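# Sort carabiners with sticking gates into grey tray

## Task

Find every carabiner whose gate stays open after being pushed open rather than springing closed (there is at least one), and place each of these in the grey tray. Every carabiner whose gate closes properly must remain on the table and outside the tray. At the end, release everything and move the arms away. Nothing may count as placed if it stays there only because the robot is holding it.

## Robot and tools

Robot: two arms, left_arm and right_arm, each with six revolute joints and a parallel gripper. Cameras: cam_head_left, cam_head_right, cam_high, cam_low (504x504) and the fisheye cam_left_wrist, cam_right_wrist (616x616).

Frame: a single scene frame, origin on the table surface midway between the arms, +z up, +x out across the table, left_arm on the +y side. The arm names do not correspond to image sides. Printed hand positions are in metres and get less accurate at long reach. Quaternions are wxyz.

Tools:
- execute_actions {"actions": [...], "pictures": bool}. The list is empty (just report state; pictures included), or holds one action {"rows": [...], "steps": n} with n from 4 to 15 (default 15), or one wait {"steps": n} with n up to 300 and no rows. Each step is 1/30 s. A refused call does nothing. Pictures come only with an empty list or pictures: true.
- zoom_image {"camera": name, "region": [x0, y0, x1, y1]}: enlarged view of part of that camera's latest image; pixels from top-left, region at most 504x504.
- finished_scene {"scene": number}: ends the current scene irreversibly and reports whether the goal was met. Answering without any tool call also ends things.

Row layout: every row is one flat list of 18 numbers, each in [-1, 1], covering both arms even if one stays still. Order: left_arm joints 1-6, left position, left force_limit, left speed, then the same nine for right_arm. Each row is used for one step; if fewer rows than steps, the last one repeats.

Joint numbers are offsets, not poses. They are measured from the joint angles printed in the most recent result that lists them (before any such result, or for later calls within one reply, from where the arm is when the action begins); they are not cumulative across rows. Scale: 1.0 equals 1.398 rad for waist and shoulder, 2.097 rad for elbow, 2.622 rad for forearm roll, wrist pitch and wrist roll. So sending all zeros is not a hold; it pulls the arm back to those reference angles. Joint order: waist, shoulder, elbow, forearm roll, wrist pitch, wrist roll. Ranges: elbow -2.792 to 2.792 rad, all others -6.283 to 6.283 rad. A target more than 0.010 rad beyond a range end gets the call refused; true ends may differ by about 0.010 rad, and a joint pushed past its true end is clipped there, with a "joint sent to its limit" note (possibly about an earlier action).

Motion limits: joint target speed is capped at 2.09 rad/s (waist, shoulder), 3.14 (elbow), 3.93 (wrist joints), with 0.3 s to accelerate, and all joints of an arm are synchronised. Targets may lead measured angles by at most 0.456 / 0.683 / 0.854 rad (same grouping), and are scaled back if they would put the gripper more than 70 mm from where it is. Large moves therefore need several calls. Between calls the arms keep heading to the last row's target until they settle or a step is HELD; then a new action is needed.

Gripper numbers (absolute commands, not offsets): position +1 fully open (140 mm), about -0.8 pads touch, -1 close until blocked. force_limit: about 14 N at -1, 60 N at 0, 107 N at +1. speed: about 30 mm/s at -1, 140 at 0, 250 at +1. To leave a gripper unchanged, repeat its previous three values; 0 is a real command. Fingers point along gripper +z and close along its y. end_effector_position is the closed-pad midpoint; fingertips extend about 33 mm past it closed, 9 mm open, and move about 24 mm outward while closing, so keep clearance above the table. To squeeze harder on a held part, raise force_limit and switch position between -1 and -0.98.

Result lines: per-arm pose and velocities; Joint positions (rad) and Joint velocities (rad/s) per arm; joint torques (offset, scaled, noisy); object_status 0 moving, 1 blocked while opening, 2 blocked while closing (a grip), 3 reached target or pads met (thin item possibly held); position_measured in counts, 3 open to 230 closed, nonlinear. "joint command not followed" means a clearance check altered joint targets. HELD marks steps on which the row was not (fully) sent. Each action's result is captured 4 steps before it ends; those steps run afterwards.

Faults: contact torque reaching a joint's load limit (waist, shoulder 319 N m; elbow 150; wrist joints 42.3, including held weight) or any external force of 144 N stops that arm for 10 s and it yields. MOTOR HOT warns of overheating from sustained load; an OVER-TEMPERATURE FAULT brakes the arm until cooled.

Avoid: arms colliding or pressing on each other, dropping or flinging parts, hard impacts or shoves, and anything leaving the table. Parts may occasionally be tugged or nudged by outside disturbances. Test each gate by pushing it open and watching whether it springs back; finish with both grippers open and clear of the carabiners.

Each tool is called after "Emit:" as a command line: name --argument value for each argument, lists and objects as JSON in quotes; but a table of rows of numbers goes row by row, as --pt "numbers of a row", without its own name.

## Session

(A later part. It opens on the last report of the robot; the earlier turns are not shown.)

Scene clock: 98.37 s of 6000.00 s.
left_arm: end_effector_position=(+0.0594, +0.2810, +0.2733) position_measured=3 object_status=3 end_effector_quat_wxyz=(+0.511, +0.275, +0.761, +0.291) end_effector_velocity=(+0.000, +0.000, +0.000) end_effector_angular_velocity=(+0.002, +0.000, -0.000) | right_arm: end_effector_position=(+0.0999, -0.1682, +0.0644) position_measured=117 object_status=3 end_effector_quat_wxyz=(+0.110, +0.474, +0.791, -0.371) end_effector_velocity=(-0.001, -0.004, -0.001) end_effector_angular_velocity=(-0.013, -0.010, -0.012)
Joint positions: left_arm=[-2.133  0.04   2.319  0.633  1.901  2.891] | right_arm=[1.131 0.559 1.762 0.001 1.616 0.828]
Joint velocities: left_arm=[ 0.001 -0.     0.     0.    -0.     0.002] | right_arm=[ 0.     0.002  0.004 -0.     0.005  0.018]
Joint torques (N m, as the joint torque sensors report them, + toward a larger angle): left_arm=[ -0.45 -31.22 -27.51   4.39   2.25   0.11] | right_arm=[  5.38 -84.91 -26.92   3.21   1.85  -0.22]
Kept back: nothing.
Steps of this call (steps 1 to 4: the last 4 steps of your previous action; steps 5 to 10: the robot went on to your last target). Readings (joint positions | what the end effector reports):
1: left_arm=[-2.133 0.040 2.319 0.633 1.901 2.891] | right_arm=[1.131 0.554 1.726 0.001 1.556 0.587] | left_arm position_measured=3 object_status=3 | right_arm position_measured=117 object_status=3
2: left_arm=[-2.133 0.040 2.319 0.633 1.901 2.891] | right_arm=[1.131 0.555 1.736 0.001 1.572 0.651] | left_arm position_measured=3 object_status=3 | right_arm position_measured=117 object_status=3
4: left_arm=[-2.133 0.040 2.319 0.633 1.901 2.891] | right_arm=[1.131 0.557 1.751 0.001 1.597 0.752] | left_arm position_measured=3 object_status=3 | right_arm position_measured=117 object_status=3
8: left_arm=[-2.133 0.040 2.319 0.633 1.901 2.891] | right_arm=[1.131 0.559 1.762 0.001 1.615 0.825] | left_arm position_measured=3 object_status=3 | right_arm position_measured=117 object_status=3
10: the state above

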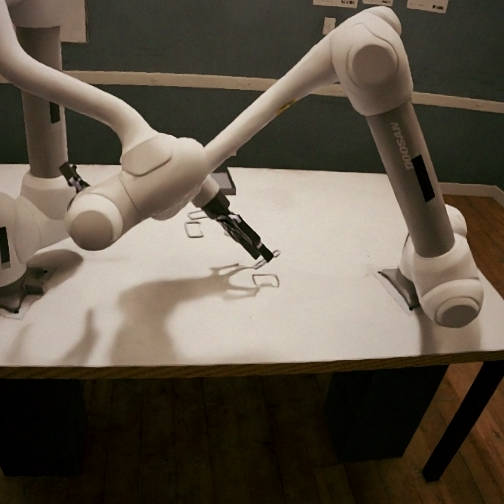

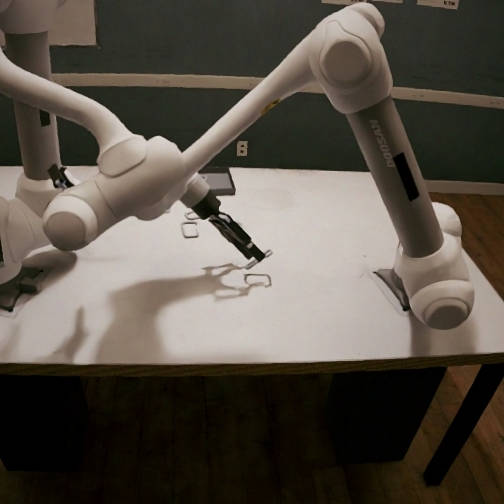

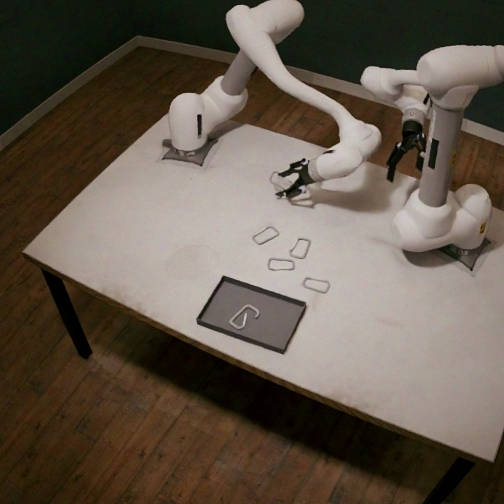

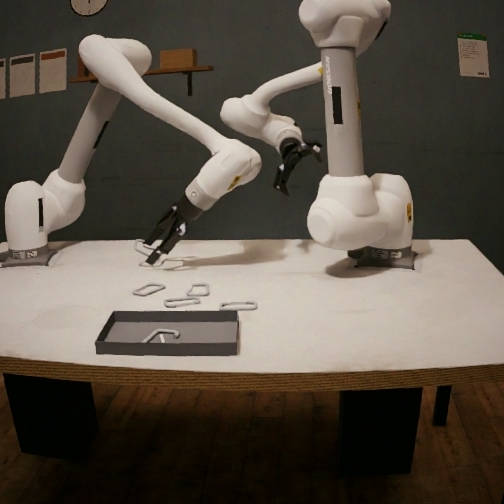

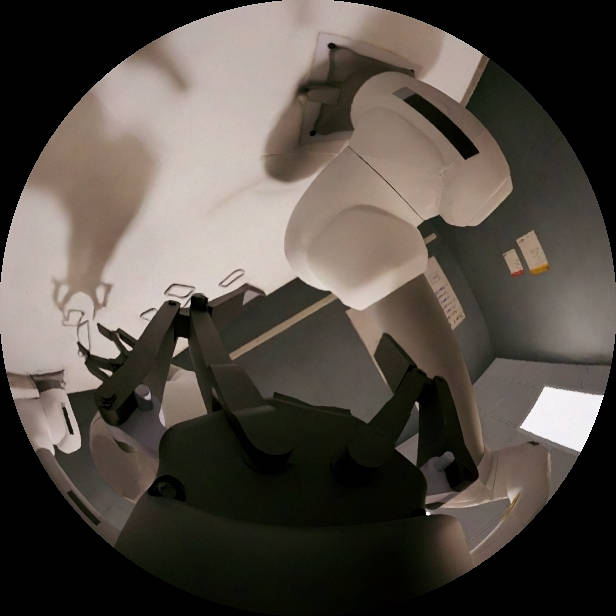

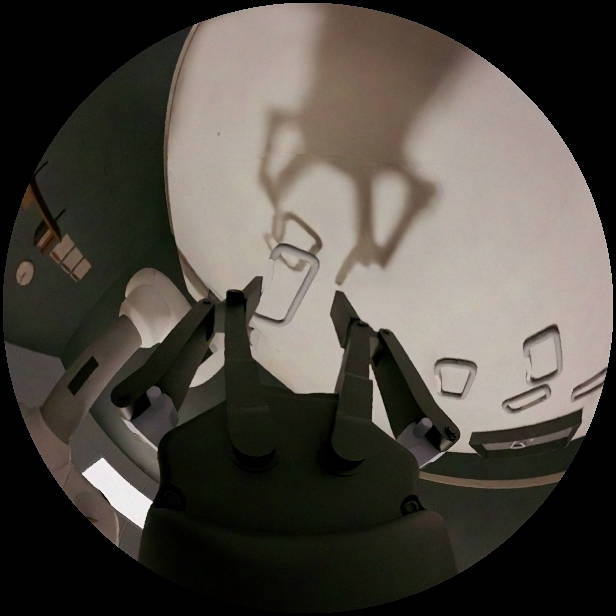

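Emit:
execute_actions --actions '[]'

Scene clock: 99.00 s of 6000.00 s.
left_arm: end_effector_position=(+0.0594, +0.2810, +0.2733) position_measured=3 object_status=3 end_effector_quat_wxyz=(+0.511, +0.275, +0.761, +0.291) end_effector_velocity=(-0.000, +0.000, -0.000) end_effector_angular_velocity=(+0.001, +0.000, +0.001) | right_arm: end_effector_position=(+0.0999, -0.1684, +0.0644) position_measured=117 object_status=3 end_effector_quat_wxyz=(+0.110, +0.474, +0.791, -0.372) end_effector_velocity=(-0.000, -0.000, +0.000) end_effector_angular_velocity=(+0.000, +0.000, +0.000)
Joint positions: left_arm=[-2.133  0.04   2.319  0.633  1.901  2.891] | right_arm=[1.131 0.559 1.762 0.001 1.616 0.829]
Joint velocities: left_arm=[ 0.     0.    -0.    -0.001  0.     0.001] | right_arm=[-0. -0.  0.  0. -0. -0.]
Joint torques (N m, as the joint torque sensors report them, + toward a larger angle): left_arm=[ -0.63 -31.26 -27.38   4.33   2.19  -0.05] | right_arm=[  4.31 -85.63 -27.26   3.33   1.5   -0.34]
Kept back: nothing.
Steps of this call (steps 1 to 19: the robot went on to your last target). Readings (joint positions | what the end effector reports):
1: left_arm=[-2.133 0.040 2.319 0.633 1.901 2.891] | right_arm=[1.131 0.559 1.762 0.001 1.616 0.828] | left_arm position_measured=3 object_status=3 | right_arm position_measured=117 object_status=3
2: left_arm=[-2.133 0.040 2.319 0.633 1.901 2.891] | right_arm=[1.131 0.559 1.762 0.001 1.616 0.828] | left_arm position_measured=3 object_status=3 | right_arm position_measured=117 object_status=3
4: left_arm=[-2.133 0.040 2.319 0.633 1.901 2.891] | right_arm=[1.131 0.559 1.762 0.001 1.616 0.829] | left_arm position_measured=3 object_status=3 | right_arm position_measured=117 object_status=3
8: left_arm=[-2.133 0.040 2.319 0.633 1.901 2.891] | right_arm=[1.131 0.559 1.762 0.001 1.616 0.829] | left_arm position_measured=3 object_status=3 | right_arm position_measured=117 object_status=3
19: the state above

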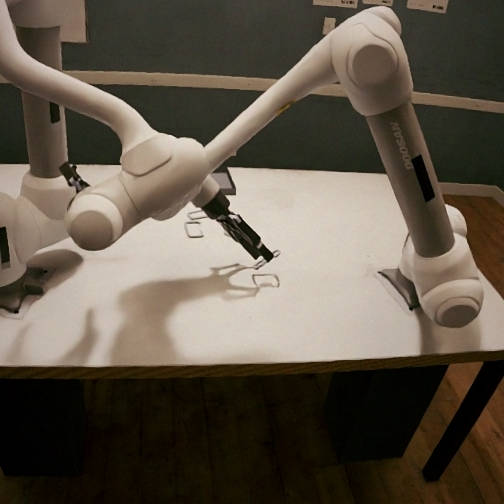

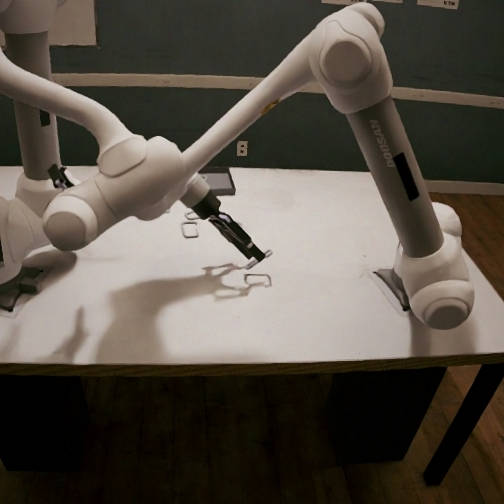

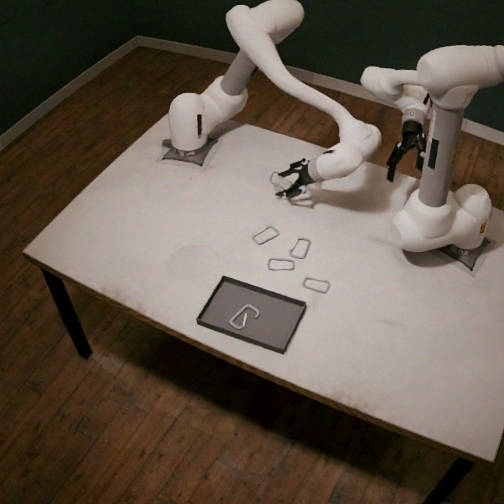

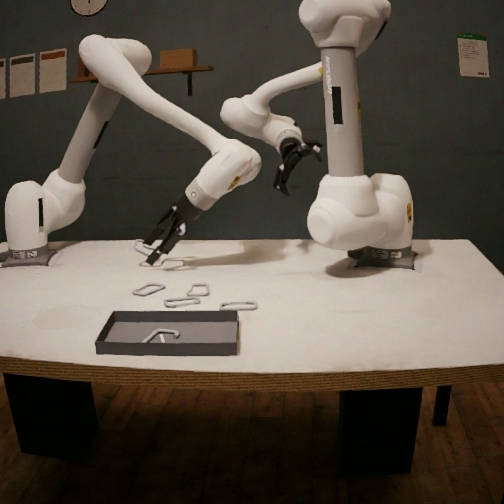

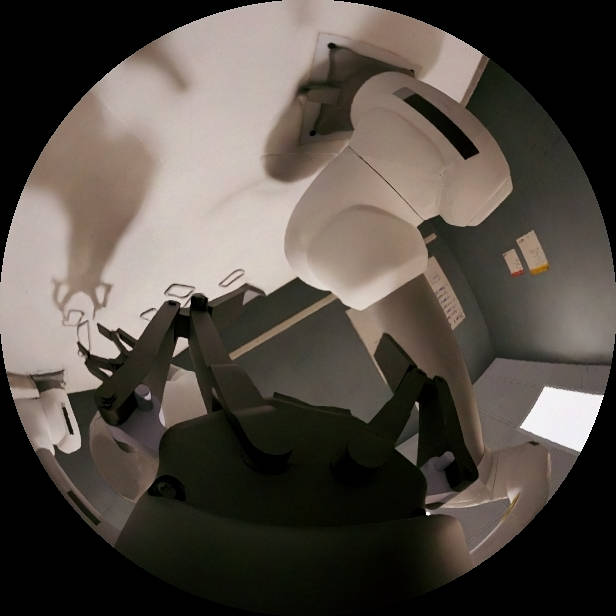

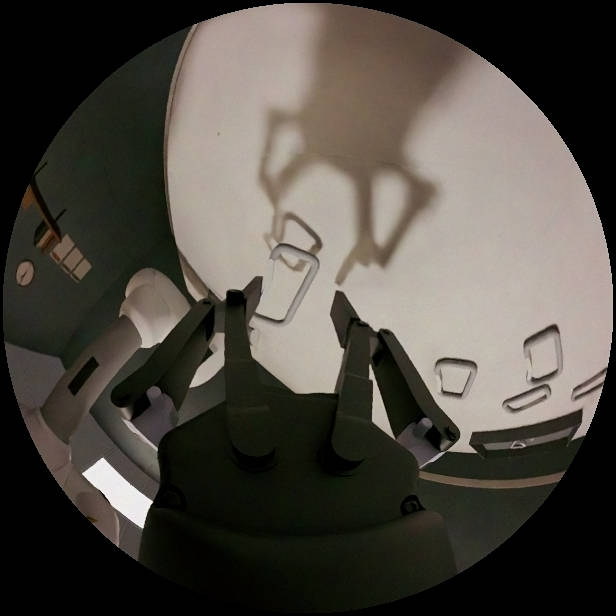

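Emit:
zoom_image --camera "cam_right_wrist" --region '[230, 200, 390, 360]'

Emit:
zoom_image --camera "cam_low" --region '[110, 200, 230, 290]'

Region (230, 200, 390, 360) of cam_right_wrist's 616x616 image, scaled by 3.150, with more detail than that image has.

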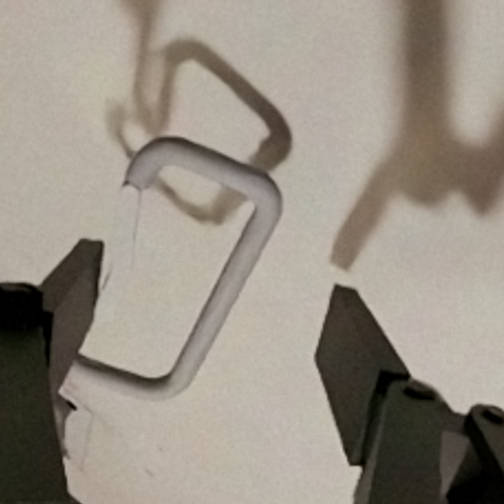

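Region (110, 200, 230, 290) of cam_low's 504x504 image, scaled by 4.200, with more detail than that image has; it fills the top 378 rows of this view, and the rest is white.

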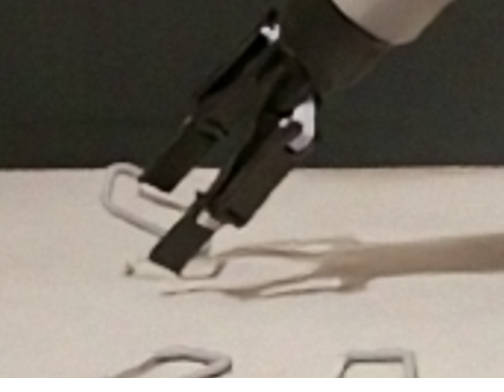

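Emit:
execute_actions --actions '[{"rows":[[0.75,0.215,-0.311,-0.241,-0.292,0,1,0,0,0,-0.05,0,0,0,0,0.1,-0.3,0.3]],"steps":15}]'

Emit:
execute_actions --actions '[{"steps":20}]' --pictures true

Scene clock: 100.53 s of 6000.00 s.
left_arm: end_effector_position=(-0.0182, +0.2013, +0.2017) position_measured=3 object_status=3 end_effector_quat_wxyz=(+0.342, +0.224, +0.879, +0.246) end_effector_velocity=(-0.210, -0.310, -0.176) end_effector_angular_velocity=(-0.422, +1.080, +0.696) | right_arm: end_effector_position=(+0.1011, -0.1636, +0.0991) position_measured=117 object_status=3 end_effector_quat_wxyz=(+0.101, +0.481, +0.802, -0.341) end_effector_velocity=(-0.000, +0.000, +0.005) end_effector_angular_velocity=(+0.010, -0.002, +0.000)
Joint positions: left_arm=[-1.975  0.133  2.115  0.436  1.662  2.891] | right_arm=[1.131 0.49  1.762 0.    1.616 0.829]
Joint velocities: left_arm=[ 0.563  0.278 -0.602 -0.583 -0.708 -0.001] | right_arm=[ 0.001 -0.011  0.001  0.001 -0.     0.   ]
Joint torques (N m, as the joint torque sensors report them, + toward a larger angle): left_arm=[  1.16 -44.85 -28.6    4.63   1.99  -0.03] | right_arm=[  4.49 -81.76 -29.51   3.61   1.65  -0.12]
Steps of this call (steps 1 to 15: the robot went on to your last target; steps 16 to 35: nothing new was sent; steps 36 to 46: the first 11 steps of this action). Readings (joint positions | what the end effector reports):
36: left_arm=[-2.133 0.040 2.318 0.633 1.901 2.891] | right_arm=[1.131 0.559 1.762 0.001 1.616 0.829] | left_arm position_measured=3 object_status=3 | right_arm position_measured=117 object_status=3
37: left_arm=[-2.129 0.042 2.313 0.628 1.895 2.891] | right_arm=[1.131 0.556 1.763 0.000 1.616 0.829] | left_arm position_measured=3 object_status=3 | right_arm position_measured=117 object_status=3
39: left_arm=[-2.101 0.061 2.272 0.588 1.846 2.891] | right_arm=[1.131 0.528 1.763 0.000 1.616 0.829] | left_arm position_measured=3 object_status=3 | right_arm position_measured=117 object_status=3
43: left_arm=[-2.030 0.104 2.178 0.497 1.736 2.891] | right_arm=[1.131 0.492 1.762 0.000 1.616 0.829] | left_arm position_measured=3 object_status=3 | right_arm position_measured=117 object_status=3
46: the state above

Scene clock: 101.20 s of 6000.00 s.
left_arm: end_effector_position=(-0.0315, +0.1794, +0.1906) position_measured=3 object_status=3 end_effector_quat_wxyz=(+0.307, +0.207, +0.899, +0.233) end_effector_velocity=(-0.000, -0.000, +0.000) end_effector_angular_velocity=(+0.001, +0.001, -0.003) | right_arm: end_effector_position=(+0.1011, -0.1636, +0.0995) position_measured=117 object_status=3 end_effector_quat_wxyz=(+0.101, +0.481, +0.802, -0.340) end_effector_velocity=(-0.000, +0.000, -0.000) end_effector_angular_velocity=(-0.001, -0.000, +0.001)
Joint positions: left_arm=[-1.936  0.152  2.075  0.398  1.615  2.891] | right_arm=[1.131 0.489 1.762 0.001 1.616 0.829]
Joint velocities: left_arm=[-0.001 -0.001 -0.     0.    -0.     0.003] | right_arm=[ 0.001  0.001 -0.    -0.    -0.     0.   ]
Joint torques (N m, as the joint torque sensors report them, + toward a larger angle): left_arm=[  0.78 -46.61 -30.79   4.73   1.71   0.  ] | right_arm=[  4.04 -80.64 -29.09   3.43   1.5   -0.5 ]
Kept back: nothing.
Steps of this call (steps 1 to 4: the last 4 steps of your previous action; steps 5 to 15: the robot was to go on to your last target, HELD on every step; steps 16 to 20: nothing new was sent). Readings (joint positions | what the end effector reports):
1: left_arm=[-1.956 0.143 2.095 0.417 1.639 2.891] | right_arm=[1.131 0.489 1.762 0.000 1.616 0.829] | left_arm position_measured=3 object_status=3 | right_arm position_measured=117 object_status=3
2: left_arm=[-1.936 0.152 2.075 0.398 1.615 2.891] | right_arm=[1.131 0.489 1.762 0.000 1.616 0.829] | left_arm position_measured=3 object_status=3 | right_arm position_measured=117 object_status=3
3: left_arm=[-1.934 0.152 2.074 0.397 1.614 2.891] | right_arm=[1.131 0.489 1.762 0.000 1.616 0.829] | left_arm position_measured=3 object_status=3 | right_arm position_measured=117 object_status=3 HELD
4: left_arm=[-1.935 0.152 2.075 0.397 1.614 2.891] | right_arm=[1.131 0.489 1.762 0.000 1.616 0.829] | left_arm position_measured=3 object_status=3 | right_arm position_measured=117 object_status=3 HELD
5: left_arm=[-1.936 0.152 2.075 0.397 1.615 2.891] | right_arm=[1.131 0.489 1.762 0.000 1.616 0.829] | left_arm position_measured=3 object_status=3 | right_arm position_measured=117 object_status=3 HELD
6: left_arm=[-1.936 0.152 2.075 0.398 1.615 2.891] | right_arm=[1.131 0.489 1.762 0.000 1.616 0.829] | left_arm position_measured=3 object_status=3 | right_arm position_measured=117 object_status=3 HELD
7: left_arm=[-1.936 0.152 2.075 0.398 1.615 2.891] | right_arm=[1.131 0.489 1.762 0.000 1.616 0.829] | left_arm position_measured=3 object_status=3 | right_arm position_measured=117 object_status=3 HELD
8: left_arm=[-1.936 0.152 2.075 0.398 1.615 2.891] | right_arm=[1.131 0.489 1.762 0.001 1.616 0.829] | left_arm position_measured=3 object_status=3 | right_arm position_measured=117 object_status=3 HELD
9: left_arm=[-1.936 0.152 2.075 0.398 1.615 2.891] | right_arm=[1.131 0.489 1.762 0.001 1.616 0.829] | left_arm position_measured=3 object_status=3 | right_arm position_measured=117 object_status=3 HELD
10: left_arm=[-1.936 0.152 2.075 0.398 1.615 2.891] | right_arm=[1.131 0.489 1.762 0.001 1.616 0.829] | left_arm position_measured=3 object_status=3 | right_arm position_measured=117 object_status=3 HELD
11: left_arm=[-1.936 0.152 2.075 0.398 1.615 2.891] | right_arm=[1.131 0.489 1.762 0.001 1.616 0.829] | left_arm position_measured=3 object_status=3 | right_arm position_measured=117 object_status=3 HELD
12: left_arm=[-1.936 0.152 2.075 0.398 1.615 2.891] | right_arm=[1.131 0.489 1.762 0.001 1.616 0.829] | left_arm position_measured=3 object_status=3 | right_arm position_measured=117 object_status=3 HELD
13: left_arm=[-1.936 0.152 2.075 0.398 1.615 2.891] | right_arm=[1.131 0.489 1.762 0.001 1.616 0.829] | left_arm position_measured=3 object_status=3 | right_arm position_measured=117 object_status=3 HELD
14: left_arm=[-1.936 0.152 2.075 0.398 1.615 2.891] | right_arm=[1.131 0.489 1.762 0.001 1.616 0.829] | left_arm position_measured=3 object_status=3 | right_arm position_measured=117 object_status=3 HELD
15: left_arm=[-1.936 0.152 2.075 0.398 1.615 2.891] | right_arm=[1.131 0.489 1.762 0.001 1.616 0.829] | left_arm position_measured=3 object_status=3 | right_arm position_measured=117 object_status=3 HELD
20: the state above
A step was HELD (marked above), so your last target was given up. An arm can still carry out its HELD step.
joint command not followed: on one or more control steps a check withheld the commanded joint targets of the left arm, and it was not sent them on those steps.
cause: the commanded joint targets would bring a part of the robot too close to another arm (a part of this arm just beyond joint 4 (forearm roll) and a part of the other arm just beyond its joint 4 (forearm roll)); next, command targets that bring no part of the robot closer to that arm.

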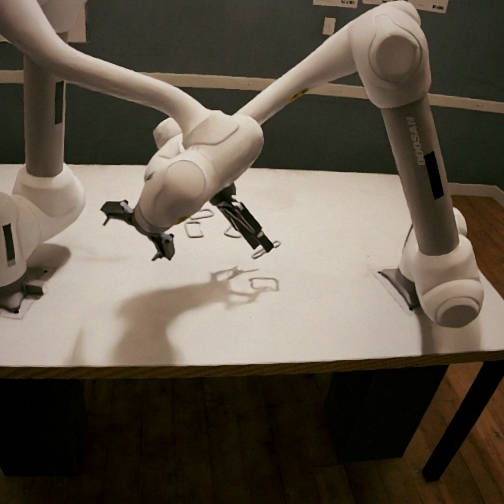

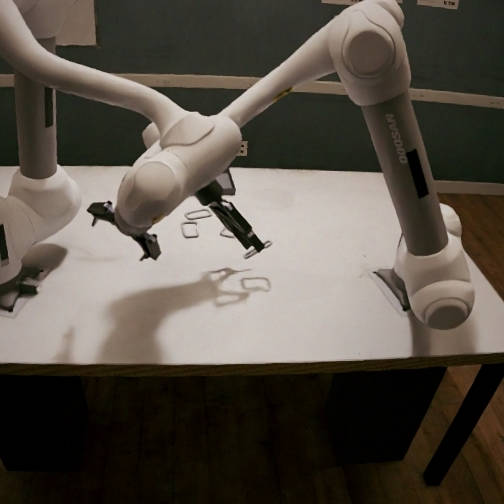

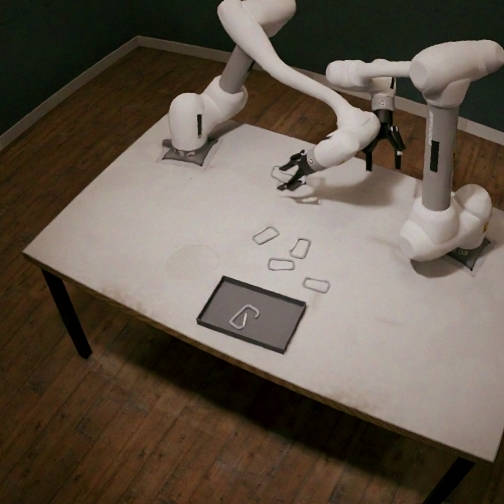

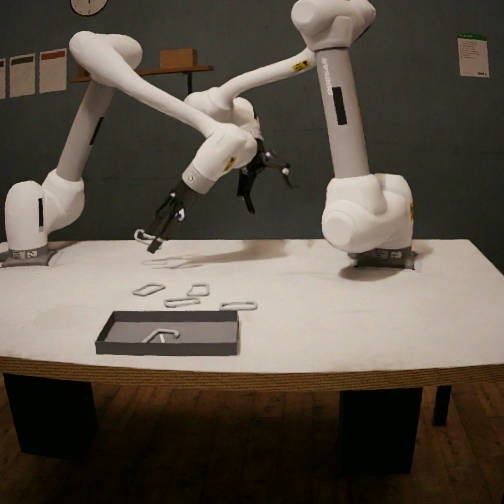

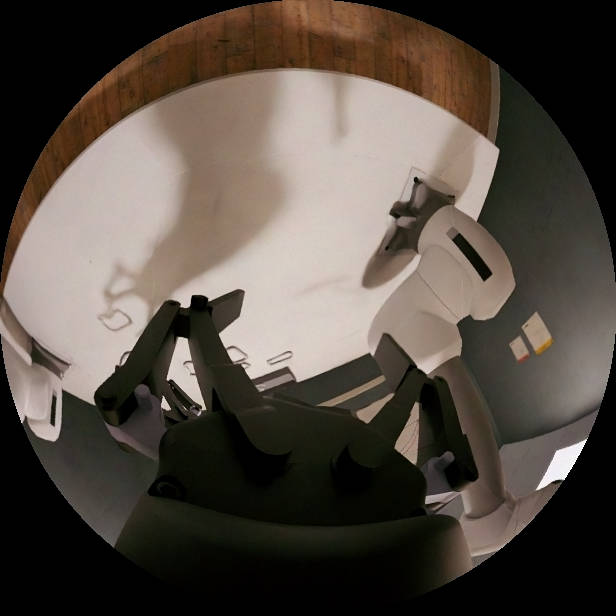

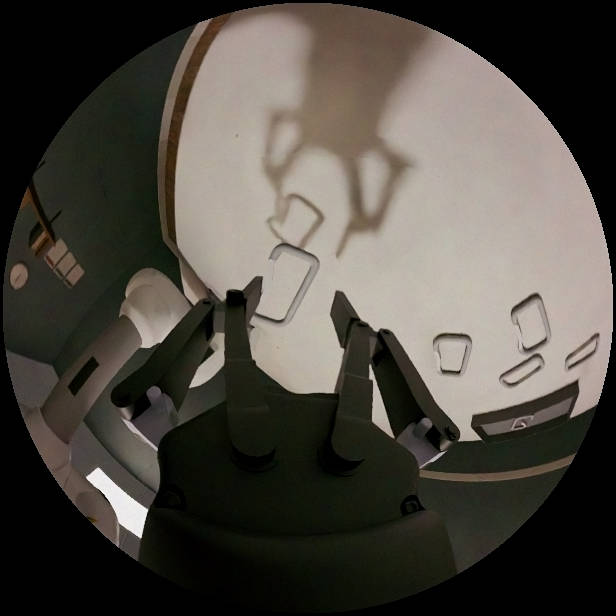

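Emit:
execute_actions --actions '[{"rows":[[0,0,0,0,0,0,1,0,0,-0.104,-0.198,0.12,0,-0.267,0.132,0.1,-0.3,0.3]],"steps":15}]'

Emit:
execute_actions --actions '[{"steps":12}]'

Scene clock: 102.07 s of 6000.00 s.
left_arm: end_effector_position=(-0.0315, +0.1794, +0.1906) position_measured=3 object_status=3 end_effector_quat_wxyz=(+0.307, +0.207, +0.899, +0.233) end_effector_velocity=(+0.000, -0.000, +0.000) end_effector_angular_velocity=(-0.000, +0.000, -0.001) | right_arm: end_effector_position=(+0.1737, -0.1307, +0.0782) position_measured=117 object_status=3 end_effector_quat_wxyz=(+0.030, +0.664, +0.743, -0.078) end_effector_velocity=(+0.261, +0.125, +0.045) end_effector_angular_velocity=(+1.611, -0.764, -1.195)
Joint positions: left_arm=[-1.936  0.152  2.075  0.398  1.615  2.891] | right_arm=[1.019 0.275 1.956 0.001 1.078 1.095]
Joint velocities: left_arm=[ 0.    -0.    -0.     0.    -0.     0.001] | right_arm=[-0.36  -0.683  0.618 -0.001 -1.713  0.847]
Joint torques (N m, as the joint torque sensors report them, + toward a larger angle): left_arm=[ -0.34 -46.92 -31.02   4.84   1.73   0.1 ] | right_arm=[  8.14 -46.18 -30.64   3.75   0.61  -0.16]
Steps of this call (steps 1 to 15: nothing new was sent; steps 16 to 26: the first 11 steps of this action). Readings (joint positions | what the end effector reports):
16: left_arm=[-1.936 0.152 2.075 0.398 1.615 2.891] | right_arm=[1.131 0.489 1.762 0.001 1.616 0.829] | left_arm position_measured=3 object_status=3 | right_arm position_measured=117 object_status=3
17: left_arm=[-1.936 0.152 2.075 0.398 1.615 2.891] | right_arm=[1.130 0.486 1.765 0.001 1.609 0.833] | left_arm position_measured=3 object_status=3 | right_arm position_measured=117 object_status=3
19: left_arm=[-1.936 0.152 2.075 0.398 1.615 2.891] | right_arm=[1.119 0.464 1.785 0.001 1.553 0.860] | left_arm position_measured=3 object_status=3 | right_arm position_measured=117 object_status=3
23: left_arm=[-1.936 0.152 2.075 0.398 1.615 2.891] | right_arm=[1.062 0.357 1.882 0.001 1.284 0.993] | left_arm position_measured=3 object_status=3 | right_arm position_measured=117 object_status=3
26: the state above

Scene clock: 102.47 s of 6000.00 s.
left_arm: end_effector_position=(-0.0315, +0.1794, +0.1906) position_measured=3 object_status=3 end_effector_quat_wxyz=(+0.307, +0.207, +0.899, +0.233) end_effector_velocity=(-0.000, +0.000, -0.000) end_effector_angular_velocity=(+0.002, +0.001, -0.001) | right_arm: end_effector_position=(+0.1986, -0.1190, +0.0854) position_measured=117 object_status=3 end_effector_quat_wxyz=(+0.000, +0.707, +0.707, -0.001) end_effector_velocity=(+0.000, -0.000, +0.001) end_effector_angular_velocity=(+0.003, -0.001, -0.002)
Joint positions: left_arm=[-1.936  0.152  2.075  0.398  1.615  2.891] | right_arm=[0.986 0.212 2.014 0.001 0.917 1.175]
Joint velocities: left_arm=[-0.     0.001 -0.    -0.001 -0.     0.002] | right_arm=[-0.001 -0.002  0.001  0.    -0.002  0.001]
Joint torques (N m, as the joint torque sensors report them, + toward a larger angle): left_arm=[ -0.88 -46.99 -30.97   4.84   1.81   0.03] | right_arm=[  3.02 -53.87 -31.62   3.69  -0.29  -0.23]
Kept back: nothing.
Steps of this call (steps 1 to 4: the last 4 steps of your previous action; steps 5 to 12: the robot went on to your last target). Readings (joint positions | what the end effector reports):
1: left_arm=[-1.936 0.152 2.075 0.398 1.615 2.891] | right_arm=[1.008 0.254 1.975 0.001 1.024 1.122] | left_arm position_measured=3 object_status=3 | right_arm position_measured=117 object_status=3
2: left_arm=[-1.936 0.152 2.075 0.398 1.615 2.891] | right_arm=[0.999 0.237 1.991 0.001 0.982 1.143] | left_arm position_measured=3 object_status=3 | right_arm position_measured=117 object_status=3
4: left_arm=[-1.936 0.152 2.075 0.398 1.615 2.891] | right_arm=[0.989 0.217 2.009 0.001 0.931 1.168] | left_arm position_measured=3 object_status=3 | right_arm position_measured=117 object_status=3
8: left_arm=[-1.936 0.152 2.075 0.398 1.615 2.891] | right_arm=[0.986 0.213 2.014 0.001 0.918 1.174] | left_arm position_measured=3 object_status=3 | right_arm position_measured=117 object_status=3
12: the state above

Emit:
execute_actions --actions '[{"rows":[[0.577,-0.128,0.104,-0.152,-0.473,-0.4,0.3,-0.3,0.5,0,0,0,0,0,0,0.1,-0.3,0.3]],"steps":15}]'

Emit:
execute_actions --actions '[{"steps":30}]' --pictures true

Scene clock: 103.13 s of 6000.00 s.
left_arm: end_effector_position=(-0.0315, +0.1794, +0.1906) position_measured=91 object_status=0 end_effector_quat_wxyz=(+0.307, +0.207, +0.899, +0.233) end_effector_velocity=(-0.001, +0.000, -0.000) end_effector_angular_velocity=(-0.000, +0.000, -0.001) | right_arm: end_effector_position=(+0.1987, -0.1190, +0.0855) position_measured=117 object_status=3 end_effector_quat_wxyz=(-0.000, +0.707, +0.707, -0.001) end_effector_velocity=(-0.000, +0.000, -0.001) end_effector_angular_velocity=(-0.001, +0.000, +0.001)
Joint positions: left_arm=[-1.936  0.152  2.075  0.398  1.615  2.891] | right_arm=[0.986 0.212 2.014 0.001 0.916 1.175]
Joint velocities: left_arm=[-0.002  0.    -0.    -0.001 -0.    -0.001] | right_arm=[ 0.     0.001  0.     0.    -0.    -0.   ]
Joint torques (N m, as the joint torque sensors report them, + toward a larger angle): left_arm=[  0.75 -46.9  -30.83   4.99   1.74  -0.06] | right_arm=[  2.9  -56.07 -31.55   3.65  -0.02  -0.42]
Kept back: nothing.
A step of this action was HELD (marked below), so the last 4 steps of it were dropped. An arm can still carry out its HELD step.
Steps of this call (steps 1 to 9: the robot went on to your last target; steps 10 to 20: the first 11 steps of this action). Readings (joint positions | what the end effector reports):
10: left_arm=[-1.936 0.152 2.075 0.398 1.615 2.891] | right_arm=[0.986 0.212 2.014 0.001 0.916 1.175] | left_arm position_measured=3 object_status=0 | right_arm position_measured=117 object_status=3 HELD
11: left_arm=[-1.936 0.152 2.075 0.398 1.615 2.891] | right_arm=[0.986 0.212 2.014 0.001 0.916 1.175] | left_arm position_measured=7 object_status=0 | right_arm position_measured=117 object_status=3 HELD
12: left_arm=[-1.936 0.152 2.075 0.398 1.615 2.891] | right_arm=[0.986 0.212 2.014 0.001 0.916 1.175] | left_arm position_measured=17 object_status=0 | right_arm position_measured=117 object_status=3 HELD
13: left_arm=[-1.936 0.152 2.075 0.398 1.615 2.891] | right_arm=[0.986 0.212 2.014 0.001 0.916 1.175] | left_arm position_measured=28 object_status=0 | right_arm position_measured=117 object_status=3 HELD
14: left_arm=[-1.936 0.152 2.075 0.398 1.615 2.891] | right_arm=[0.986 0.212 2.014 0.001 0.916 1.175] | left_arm position_measured=38 object_status=0 | right_arm position_measured=117 object_status=3 HELD
15: left_arm=[-1.936 0.152 2.075 0.398 1.615 2.891] | right_arm=[0.986 0.212 2.014 0.001 0.916 1.175] | left_arm position_measured=49 object_status=0 | right_arm position_measured=117 object_status=3 HELD
16: left_arm=[-1.936 0.152 2.075 0.398 1.615 2.891] | right_arm=[0.986 0.212 2.014 0.001 0.916 1.175] | left_arm position_measured=59 object_status=0 | right_arm position_measured=117 object_status=3 HELD
17: left_arm=[-1.936 0.152 2.075 0.398 1.615 2.891] | right_arm=[0.986 0.212 2.014 0.001 0.916 1.175] | left_arm position_measured=70 object_status=0 | right_arm position_measured=117 object_status=3 HELD
18: left_arm=[-1.936 0.152 2.075 0.398 1.615 2.891] | right_arm=[0.986 0.212 2.014 0.001 0.916 1.175] | left_arm position_measured=80 object_status=0 | right_arm position_measured=117 object_status=3 HELD
19: left_arm=[-1.936 0.152 2.075 0.398 1.615 2.891] | right_arm=[0.986 0.212 2.014 0.001 0.916 1.175] | left_arm position_measured=89 object_status=0 | right_arm position_measured=117 object_status=3 HELD
20: the state above HELD
joint command not followed: on one or more control steps a check withheld the commanded joint targets of the left arm, and it was not sent them on those steps. On the call's last step the targets were still withheld.
cause: the commanded joint targets would bring a part of the robot too close to another arm (a part of this arm just beyond joint 4 (forearm roll) and a part of the other arm just beyond its joint 4 (forearm roll)); next, command targets that bring no part of the robot closer to that arm.

Scene clock: 104.13 s of 6000.00 s.
left_arm: end_effector_position=(-0.0315, +0.1794, +0.1906) position_measured=91 object_status=3 end_effector_quat_wxyz=(+0.307, +0.207, +0.899, +0.233) end_effector_velocity=(-0.000, -0.000, -0.000) end_effector_angular_velocity=(-0.001, -0.000, +0.000) | right_arm: end_effector_position=(+0.1987, -0.1191, +0.0854) position_measured=117 object_status=3 end_effector_quat_wxyz=(+0.000, +0.707, +0.707, -0.001) end_effector_velocity=(+0.000, +0.000, +0.001) end_effector_angular_velocity=(+0.001, -0.001, +0.002)
Joint positions: left_arm=[-1.936  0.152  2.075  0.398  1.615  2.891] | right_arm=[0.986 0.212 2.014 0.001 0.917 1.175]
Joint velocities: left_arm=[-0.     0.    -0.     0.    -0.    -0.001] | right_arm=[ 0.    -0.001 -0.    -0.    -0.    -0.002]
Joint torques (N m, as the joint torque sensors report them, + toward a larger angle): left_arm=[ -0.45 -46.6  -31.05   4.87   1.68   0.03] | right_arm=[  1.85 -56.7  -31.7    3.65  -0.04  -0.04]
Kept back: nothing.
Steps of this call (steps 1 to 30: nothing new was sent). Readings (joint positions | what the end effector reports):
1: left_arm=[-1.936 0.152 2.075 0.398 1.615 2.891] | right_arm=[0.986 0.212 2.014 0.001 0.916 1.175] | left_arm position_measured=91 object_status=0 | right_arm position_measured=117 object_status=3
2: left_arm=[-1.936 0.152 2.075 0.398 1.615 2.891] | right_arm=[0.986 0.212 2.014 0.001 0.916 1.175] | left_arm position_measured=91 object_status=0 | right_arm position_measured=117 object_status=3
4: left_arm=[-1.936 0.152 2.075 0.398 1.615 2.891] | right_arm=[0.986 0.212 2.014 0.001 0.917 1.175] | left_arm position_measured=91 object_status=0 | right_arm position_measured=117 object_status=3
8: left_arm=[-1.936 0.152 2.075 0.398 1.615 2.891] | right_arm=[0.986 0.212 2.014 0.001 0.917 1.175] | left_arm position_measured=91 object_status=3 | right_arm position_measured=117 object_status=3
30: the state above

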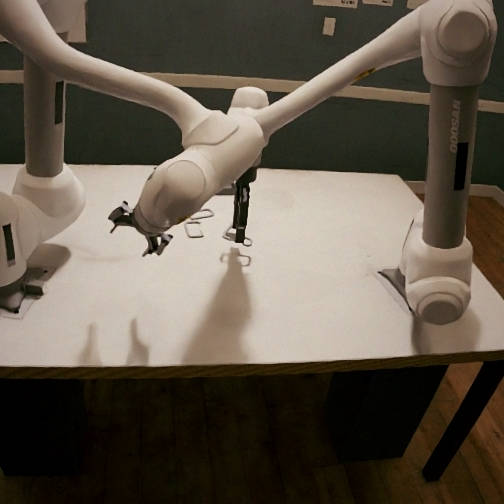

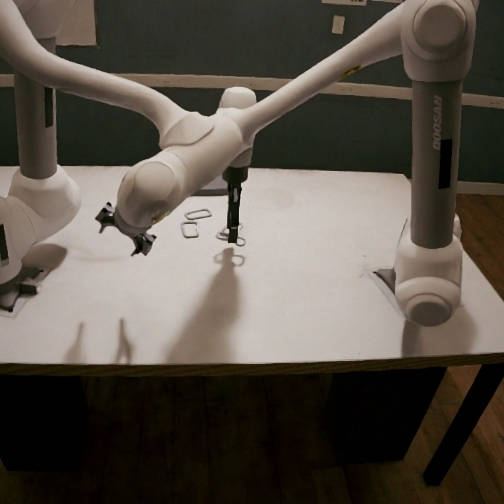

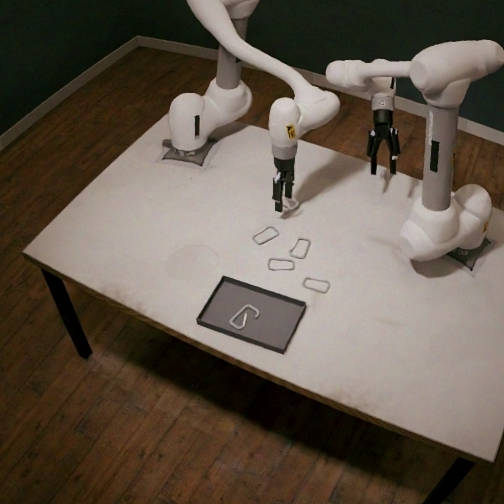

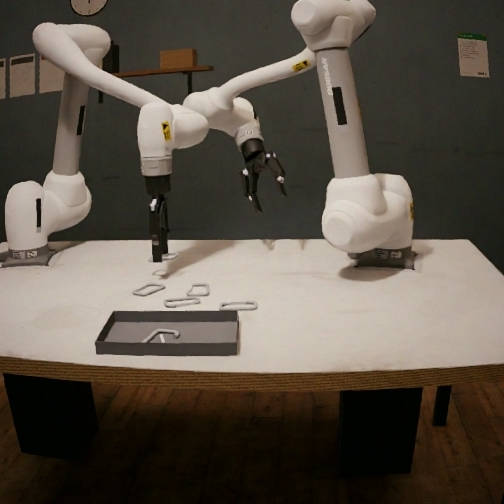

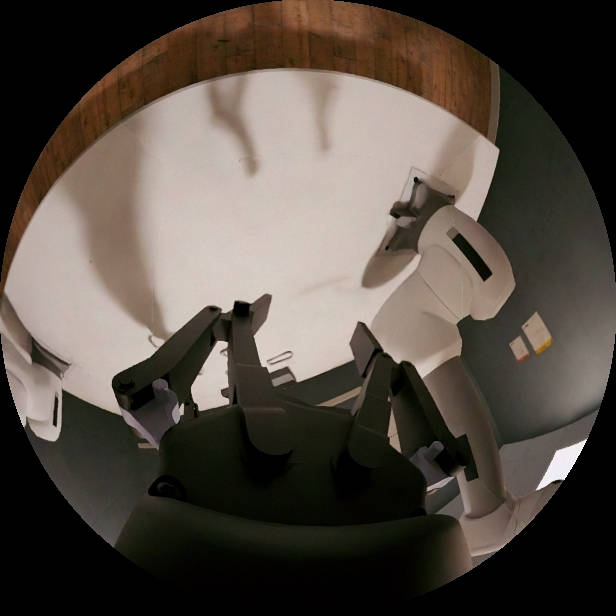

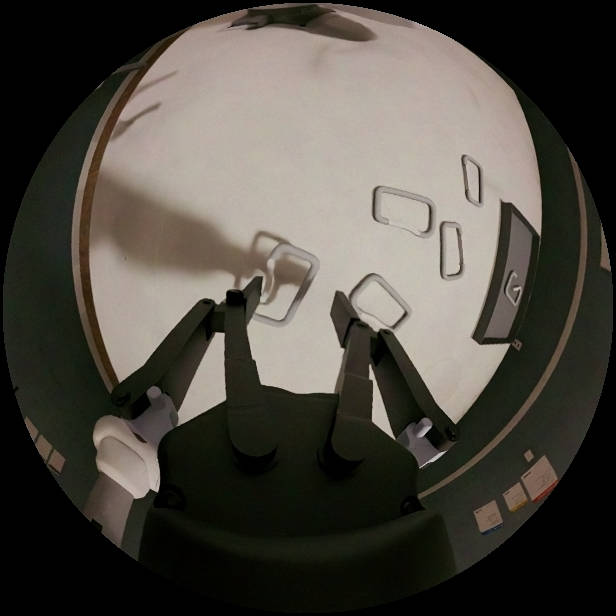

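Emit:
execute_actions --actions '[{"rows":[[0,-0.128,0.104,-0.152,-0.473,-0.4,0.3,-0.3,0.5,-0.15,0,0,0,0,-0.08,0.1,-0.3,0.3]],"steps":15}]'

Emit:
execute_actions --actions '[{"steps":25}]'

Scene clock: 104.77 s of 6000.00 s.
left_arm: end_effector_position=(-0.0336, +0.1797, +0.1872) position_measured=91 object_status=3 end_effector_quat_wxyz=(+0.304, +0.201, +0.903, +0.227) end_effector_velocity=(-0.016, +0.002, -0.026) end_effector_angular_velocity=(-0.109, +0.072, +0.070) | right_arm: end_effector_position=(+0.2966, -0.1640, +0.0854) position_measured=117 object_status=3 end_effector_quat_wxyz=(-0.000, +0.708, +0.707, -0.001) end_effector_velocity=(+0.195, -0.112, +0.001) end_effector_angular_velocity=(+0.001, +0.000, -0.007)
Joint positions: left_arm=[-1.936  0.149  2.079  0.391  1.602  2.877] | right_arm=[0.798 0.212 2.014 0.001 0.917 0.987]
Joint velocities: left_arm=[-0.001 -0.022  0.026 -0.048 -0.104 -0.103] | right_arm=[-0.391 -0.001  0.     0.     0.    -0.384]
Joint torques (N m, as the joint torque sensors report them, + toward a larger angle): left_arm=[ -0.18 -45.17 -30.06   4.83   1.55  -0.14] | right_arm=[ 14.63 -59.03 -30.02   3.59  -0.01  -0.11]
Steps of this call (steps 1 to 8: nothing new was sent; steps 9 to 19: the first 11 steps of this action). Readings (joint positions | what the end effector reports):
9: left_arm=[-1.936 0.152 2.075 0.398 1.615 2.891] | right_arm=[0.986 0.212 2.014 0.001 0.917 1.175] | left_arm position_measured=91 object_status=3 | right_arm position_measured=117 object_status=3
10: left_arm=[-1.936 0.152 2.075 0.398 1.615 2.891] | right_arm=[0.982 0.212 2.014 0.001 0.917 1.171] | left_arm position_measured=91 object_status=3 | right_arm position_measured=117 object_status=3
12: left_arm=[-1.936 0.152 2.075 0.398 1.615 2.890] | right_arm=[0.953 0.212 2.014 0.001 0.917 1.141] | left_arm position_measured=91 object_status=3 | right_arm position_measured=117 object_status=3
16: left_arm=[-1.936 0.151 2.077 0.395 1.610 2.885] | right_arm=[0.855 0.212 2.014 0.001 0.917 1.043] | left_arm position_measured=91 object_status=3 | right_arm position_measured=117 object_status=3
19: the state above

Scene clock: 105.60 s of 6000.00 s.
left_arm: end_effector_position=(-0.0582, +0.1789, +0.1538) position_measured=91 object_status=3 end_effector_quat_wxyz=(+0.259, +0.139, +0.942, +0.164) end_effector_velocity=(-0.032, -0.006, -0.037) end_effector_angular_velocity=(-0.185, +0.122, +0.147) | right_arm: end_effector_position=(+0.3074, -0.1704, +0.0854) position_measured=117 object_status=3 end_effector_quat_wxyz=(-0.000, +0.707, +0.707, -0.001) end_effector_velocity=(-0.000, -0.000, -0.000) end_effector_angular_velocity=(-0.000, +0.001, +0.000)
Joint positions: left_arm=[-1.936  0.121  2.113  0.328  1.455  2.73 ] | right_arm=[0.776 0.212 2.014 0.001 0.917 0.965]
Joint velocities: left_arm=[ 0.001 -0.031  0.039 -0.07  -0.181 -0.182] | right_arm=[ 0.     0.     0.     0.    -0.    -0.001]
Joint torques (N m, as the joint torque sensors report them, + toward a larger angle): left_arm=[ -0.8  -44.18 -30.92   4.68   1.2    0.01] | right_arm=[  3.15 -56.16 -31.58   3.62   0.1   -0.31]
Kept back: nothing.
Steps of this call (steps 1 to 4: the last 4 steps of your previous action; steps 5 to 25: the robot went on to your last target). Readings (joint positions | what the end effector reports):
1: left_arm=[-1.936 0.148 2.080 0.389 1.598 2.873] | right_arm=[0.787 0.212 2.014 0.001 0.917 0.977] | left_arm position_measured=91 object_status=3 | right_arm position_measured=117 object_status=3
2: left_arm=[-1.936 0.147 2.081 0.387 1.593 2.869] | right_arm=[0.781 0.212 2.014 0.001 0.917 0.971] | left_arm position_measured=91 object_status=3 | right_arm position_measured=117 object_status=3
4: left_arm=[-1.936 0.145 2.083 0.382 1.582 2.858] | right_arm=[0.778 0.212 2.014 0.001 0.917 0.967] | left_arm position_measured=91 object_status=3 | right_arm position_measured=117 object_status=3
8: left_arm=[-1.936 0.140 2.089 0.372 1.559 2.834] | right_arm=[0.776 0.212 2.014 0.001 0.917 0.965] | left_arm position_measured=91 object_status=3 | right_arm position_measured=117 object_status=3
25: the state above

Emit:
execute_actions --actions '[{"rows":[[0,-0.01,0.008,-0.012,-0.04,-0.03,0.3,-0.3,0.5,0,0,0,0,0,0,0.1,-0.3,0.3],[0,-0.02,0.016,-0.024,-0.08,-0.06,0.3,-0.3,0.5,0,0,0,0,0,0,0.1,-0.3,0.3],[0,-0.03,0.024,-0.036,-0.12,-0.1,0.3,-0.3,0.5,0,0,0,0,0,0,0.1,-0.3,0.3],[0,-0.04,0.032,-0.048,-0.16,-0.13,0.3,-0.3,0.5,0,0,0,0,0,0,0.1,-0.3,0.3],[0,-0.05,0.04,-0.06,-0.2,-0.16,0.3,-0.3,0.5,0,0,0,0,0,0,0.1,-0.3,0.3],[0,-0.06,0.05,-0.072,-0.24,-0.2,0.3,-0.3,0.5,0,0,0,0,0,0,0.1,-0.3,0.3],[0,-0.07,0.057,-0.084,-0.28,-0.23,0.3,-0.3,0.5,0,0,0,0,0,0,0.1,-0.3,0.3],[0,-0.08,0.065,-0.096,-0.32,-0.26,0.3,-0.3,0.5,0,0,0,0,0,0,0.1,-0.3,0.3],[0,-0.09,0.073,-0.108,-0.36,-0.3,0.3,-0.3,0.5,0,0,0,0,0,0,0.1,-0.3,0.3],[0,-0.1,0.081,-0.12,-0.39,-0.33,0.3,-0.3,0.5,0,0,0,0,0,0,0.1,-0.3,0.3],[0,-0.106,0.086,-0.125,-0.412,-0.34,0.3,-0.3,0.5,0,0,0,0,0,0,0.1,-0.3,0.3]],"steps":15}]'

Emit:
execute_actions --actions '[{"steps":25}]'

Scene clock: 106.40 s of 6000.00 s.
left_arm: end_effector_position=(-0.0861, +0.1684, +0.1275) position_measured=91 object_status=3 end_effector_quat_wxyz=(+0.211, +0.079, +0.969, +0.103) end_effector_velocity=(-0.038, -0.018, -0.030) end_effector_angular_velocity=(-0.177, +0.137, +0.137) | right_arm: end_effector_position=(+0.3074, -0.1704, +0.0854) position_measured=117 object_status=3 end_effector_quat_wxyz=(-0.000, +0.707, +0.707, -0.001) end_effector_velocity=(-0.000, -0.000, +0.000) end_effector_angular_velocity=(+0.000, +0.000, -0.000)
Joint positions: left_arm=[-1.936  0.099  2.139  0.28   1.308  2.603] | right_arm=[0.776 0.212 2.014 0.001 0.917 0.965]
Joint velocities: left_arm=[-0.    -0.027  0.032 -0.058 -0.193 -0.161] | right_arm=[-0. -0.  0.  0. -0. -0.]
Joint torques (N m, as the joint torque sensors report them, + toward a larger angle): left_arm=[ -0.41 -40.7  -29.57   4.51   1.32  -0.01] | right_arm=[  2.91 -55.33 -31.21   3.5   -0.2   -0.35]
Steps of this call (steps 1 to 13: the robot went on to your last target; steps 14 to 24: the first 11 steps of this action). Readings (joint positions | what the end effector reports):
14: left_arm=[-1.936 0.106 2.131 0.296 1.369 2.645] | right_arm=[0.776 0.212 2.014 0.001 0.917 0.965] | left_arm position_measured=91 object_status=3 | right_arm position_measured=117 object_status=3
15: left_arm=[-1.936 0.106 2.132 0.294 1.363 2.641] | right_arm=[0.776 0.212 2.014 0.001 0.917 0.965] | left_arm position_measured=91 object_status=3 | right_arm position_measured=117 object_status=3
17: left_arm=[-1.936 0.105 2.133 0.292 1.353 2.636] | right_arm=[0.776 0.212 2.014 0.001 0.917 0.965] | left_arm position_measured=91 object_status=3 | right_arm position_measured=117 object_status=3
21: left_arm=[-1.936 0.102 2.136 0.286 1.328 2.619] | right_arm=[0.776 0.212 2.014 0.001 0.917 0.965] | left_arm position_measured=91 object_status=3 | right_arm position_measured=117 object_status=3
24: the state above

Scene clock: 107.23 s of 6000.00 s.
left_arm: end_effector_position=(-0.1199, +0.1528, +0.1061) position_measured=91 object_status=3 end_effector_quat_wxyz=(+0.151, +0.009, +0.988, +0.042) end_effector_velocity=(-0.041, -0.021, -0.021) end_effector_angular_velocity=(-0.160, +0.147, +0.152) | right_arm: end_effector_position=(+0.3074, -0.1704, +0.0854) position_measured=117 object_status=3 end_effector_quat_wxyz=(-0.000, +0.707, +0.707, -0.001) end_effector_velocity=(-0.000, +0.000, -0.000) end_effector_angular_velocity=(+0.000, +0.000, -0.001)
Joint positions: left_arm=[-1.936  0.076  2.167  0.23   1.144  2.465] | right_arm=[0.776 0.212 2.014 0.001 0.917 0.965]
Joint velocities: left_arm=[-0.001 -0.025  0.032 -0.058 -0.193 -0.159] | right_arm=[ 0.001  0.    -0.     0.001 -0.     0.001]
Joint torques (N m, as the joint torque sensors report them, + toward a larger angle): left_arm=[  0.08 -37.88 -31.32   4.39   0.61   0.18] | right_arm=[  3.53 -54.8  -32.03   3.55  -0.34   0.  ]
Kept back: nothing.
Steps of this call (steps 1 to 4: the last 4 steps of your previous action; steps 5 to 25: the robot went on to your last target). Readings (joint positions | what the end effector reports):
1: left_arm=[-1.936 0.098 2.140 0.278 1.302 2.597] | right_arm=[0.776 0.212 2.014 0.001 0.917 0.965] | left_arm position_measured=91 object_status=3 | right_arm position_measured=117 object_status=3
2: left_arm=[-1.936 0.097 2.142 0.276 1.295 2.592] | right_arm=[0.776 0.212 2.014 0.001 0.917 0.965] | left_arm position_measured=91 object_status=3 | right_arm position_measured=117 object_status=3
4: left_arm=[-1.936 0.095 2.144 0.272 1.282 2.580] | right_arm=[0.776 0.212 2.014 0.001 0.917 0.965] | left_arm position_measured=91 object_status=3 | right_arm position_measured=117 object_status=3
8: left_arm=[-1.936 0.092 2.149 0.263 1.256 2.557] | right_arm=[0.776 0.212 2.014 0.001 0.917 0.965] | left_arm position_measured=91 object_status=3 | right_arm position_measured=117 object_status=3
25: the state above

Emit:
execute_actions --actions '[{"rows":[[0,0,0,-0.088,-0.2,-0.24,0.3,-0.3,0.5,0,0,0,0,0,0,0.1,-0.3,0.3]],"steps":15}]'

Scene clock: 107.73 s of 6000.00 s.
left_arm: end_effector_position=(-0.1417, +0.1408, +0.0984) position_measured=91 object_status=3 end_effector_quat_wxyz=(+0.114, -0.039, +0.993, +0.013) end_effector_velocity=(-0.045, -0.026, -0.012) end_effector_angular_velocity=(-0.121, +0.130, +0.191) | right_arm: end_effector_position=(+0.3074, -0.1704, +0.0854) position_measured=117 object_status=3 end_effector_quat_wxyz=(-0.000, +0.707, +0.707, -0.001) end_effector_velocity=(+0.000, -0.000, +0.001) end_effector_angular_velocity=(+0.001, -0.000, -0.002)
Joint positions: left_arm=[-1.936  0.071  2.174  0.198  1.059  2.379] | right_arm=[0.776 0.212 2.014 0.001 0.917 0.965]
Joint velocities: left_arm=[-0.001  0.003 -0.002 -0.067 -0.146 -0.178] | right_arm=[-0.    -0.001  0.     0.001  0.     0.001]
Joint torques (N m, as the joint torque sensors report them, + toward a larger angle): left_arm=[  0.07 -38.18 -31.75   4.52   0.56   0.12] | right_arm=[  4.   -55.   -30.86   3.6   -0.17  -0.17]
Steps of this call (steps 1 to 4: the robot went on to your last target; steps 5 to 15: the first 11 steps of this action). Readings (joint positions | what the end effector reports):
5: left_arm=[-1.936 0.072 2.172 0.220 1.112 2.439] | right_arm=[0.776 0.212 2.014 0.001 0.917 0.965] | left_arm position_measured=91 object_status=3 | right_arm position_measured=117 object_status=3
6: left_arm=[-1.936 0.071 2.173 0.218 1.105 2.433] | right_arm=[0.776 0.212 2.014 0.001 0.917 0.965] | left_arm position_measured=91 object_status=3 | right_arm position_measured=117 object_status=3
8: left_arm=[-1.936 0.071 2.174 0.213 1.094 2.421] | right_arm=[0.776 0.212 2.014 0.001 0.917 0.965] | left_arm position_measured=91 object_status=3 | right_arm position_measured=117 object_status=3
12: left_arm=[-1.936 0.071 2.174 0.205 1.074 2.397] | right_arm=[0.776 0.212 2.014 0.001 0.917 0.965] | left_arm position_measured=91 object_status=3 | right_arm position_measured=117 object_status=3
15: the state above


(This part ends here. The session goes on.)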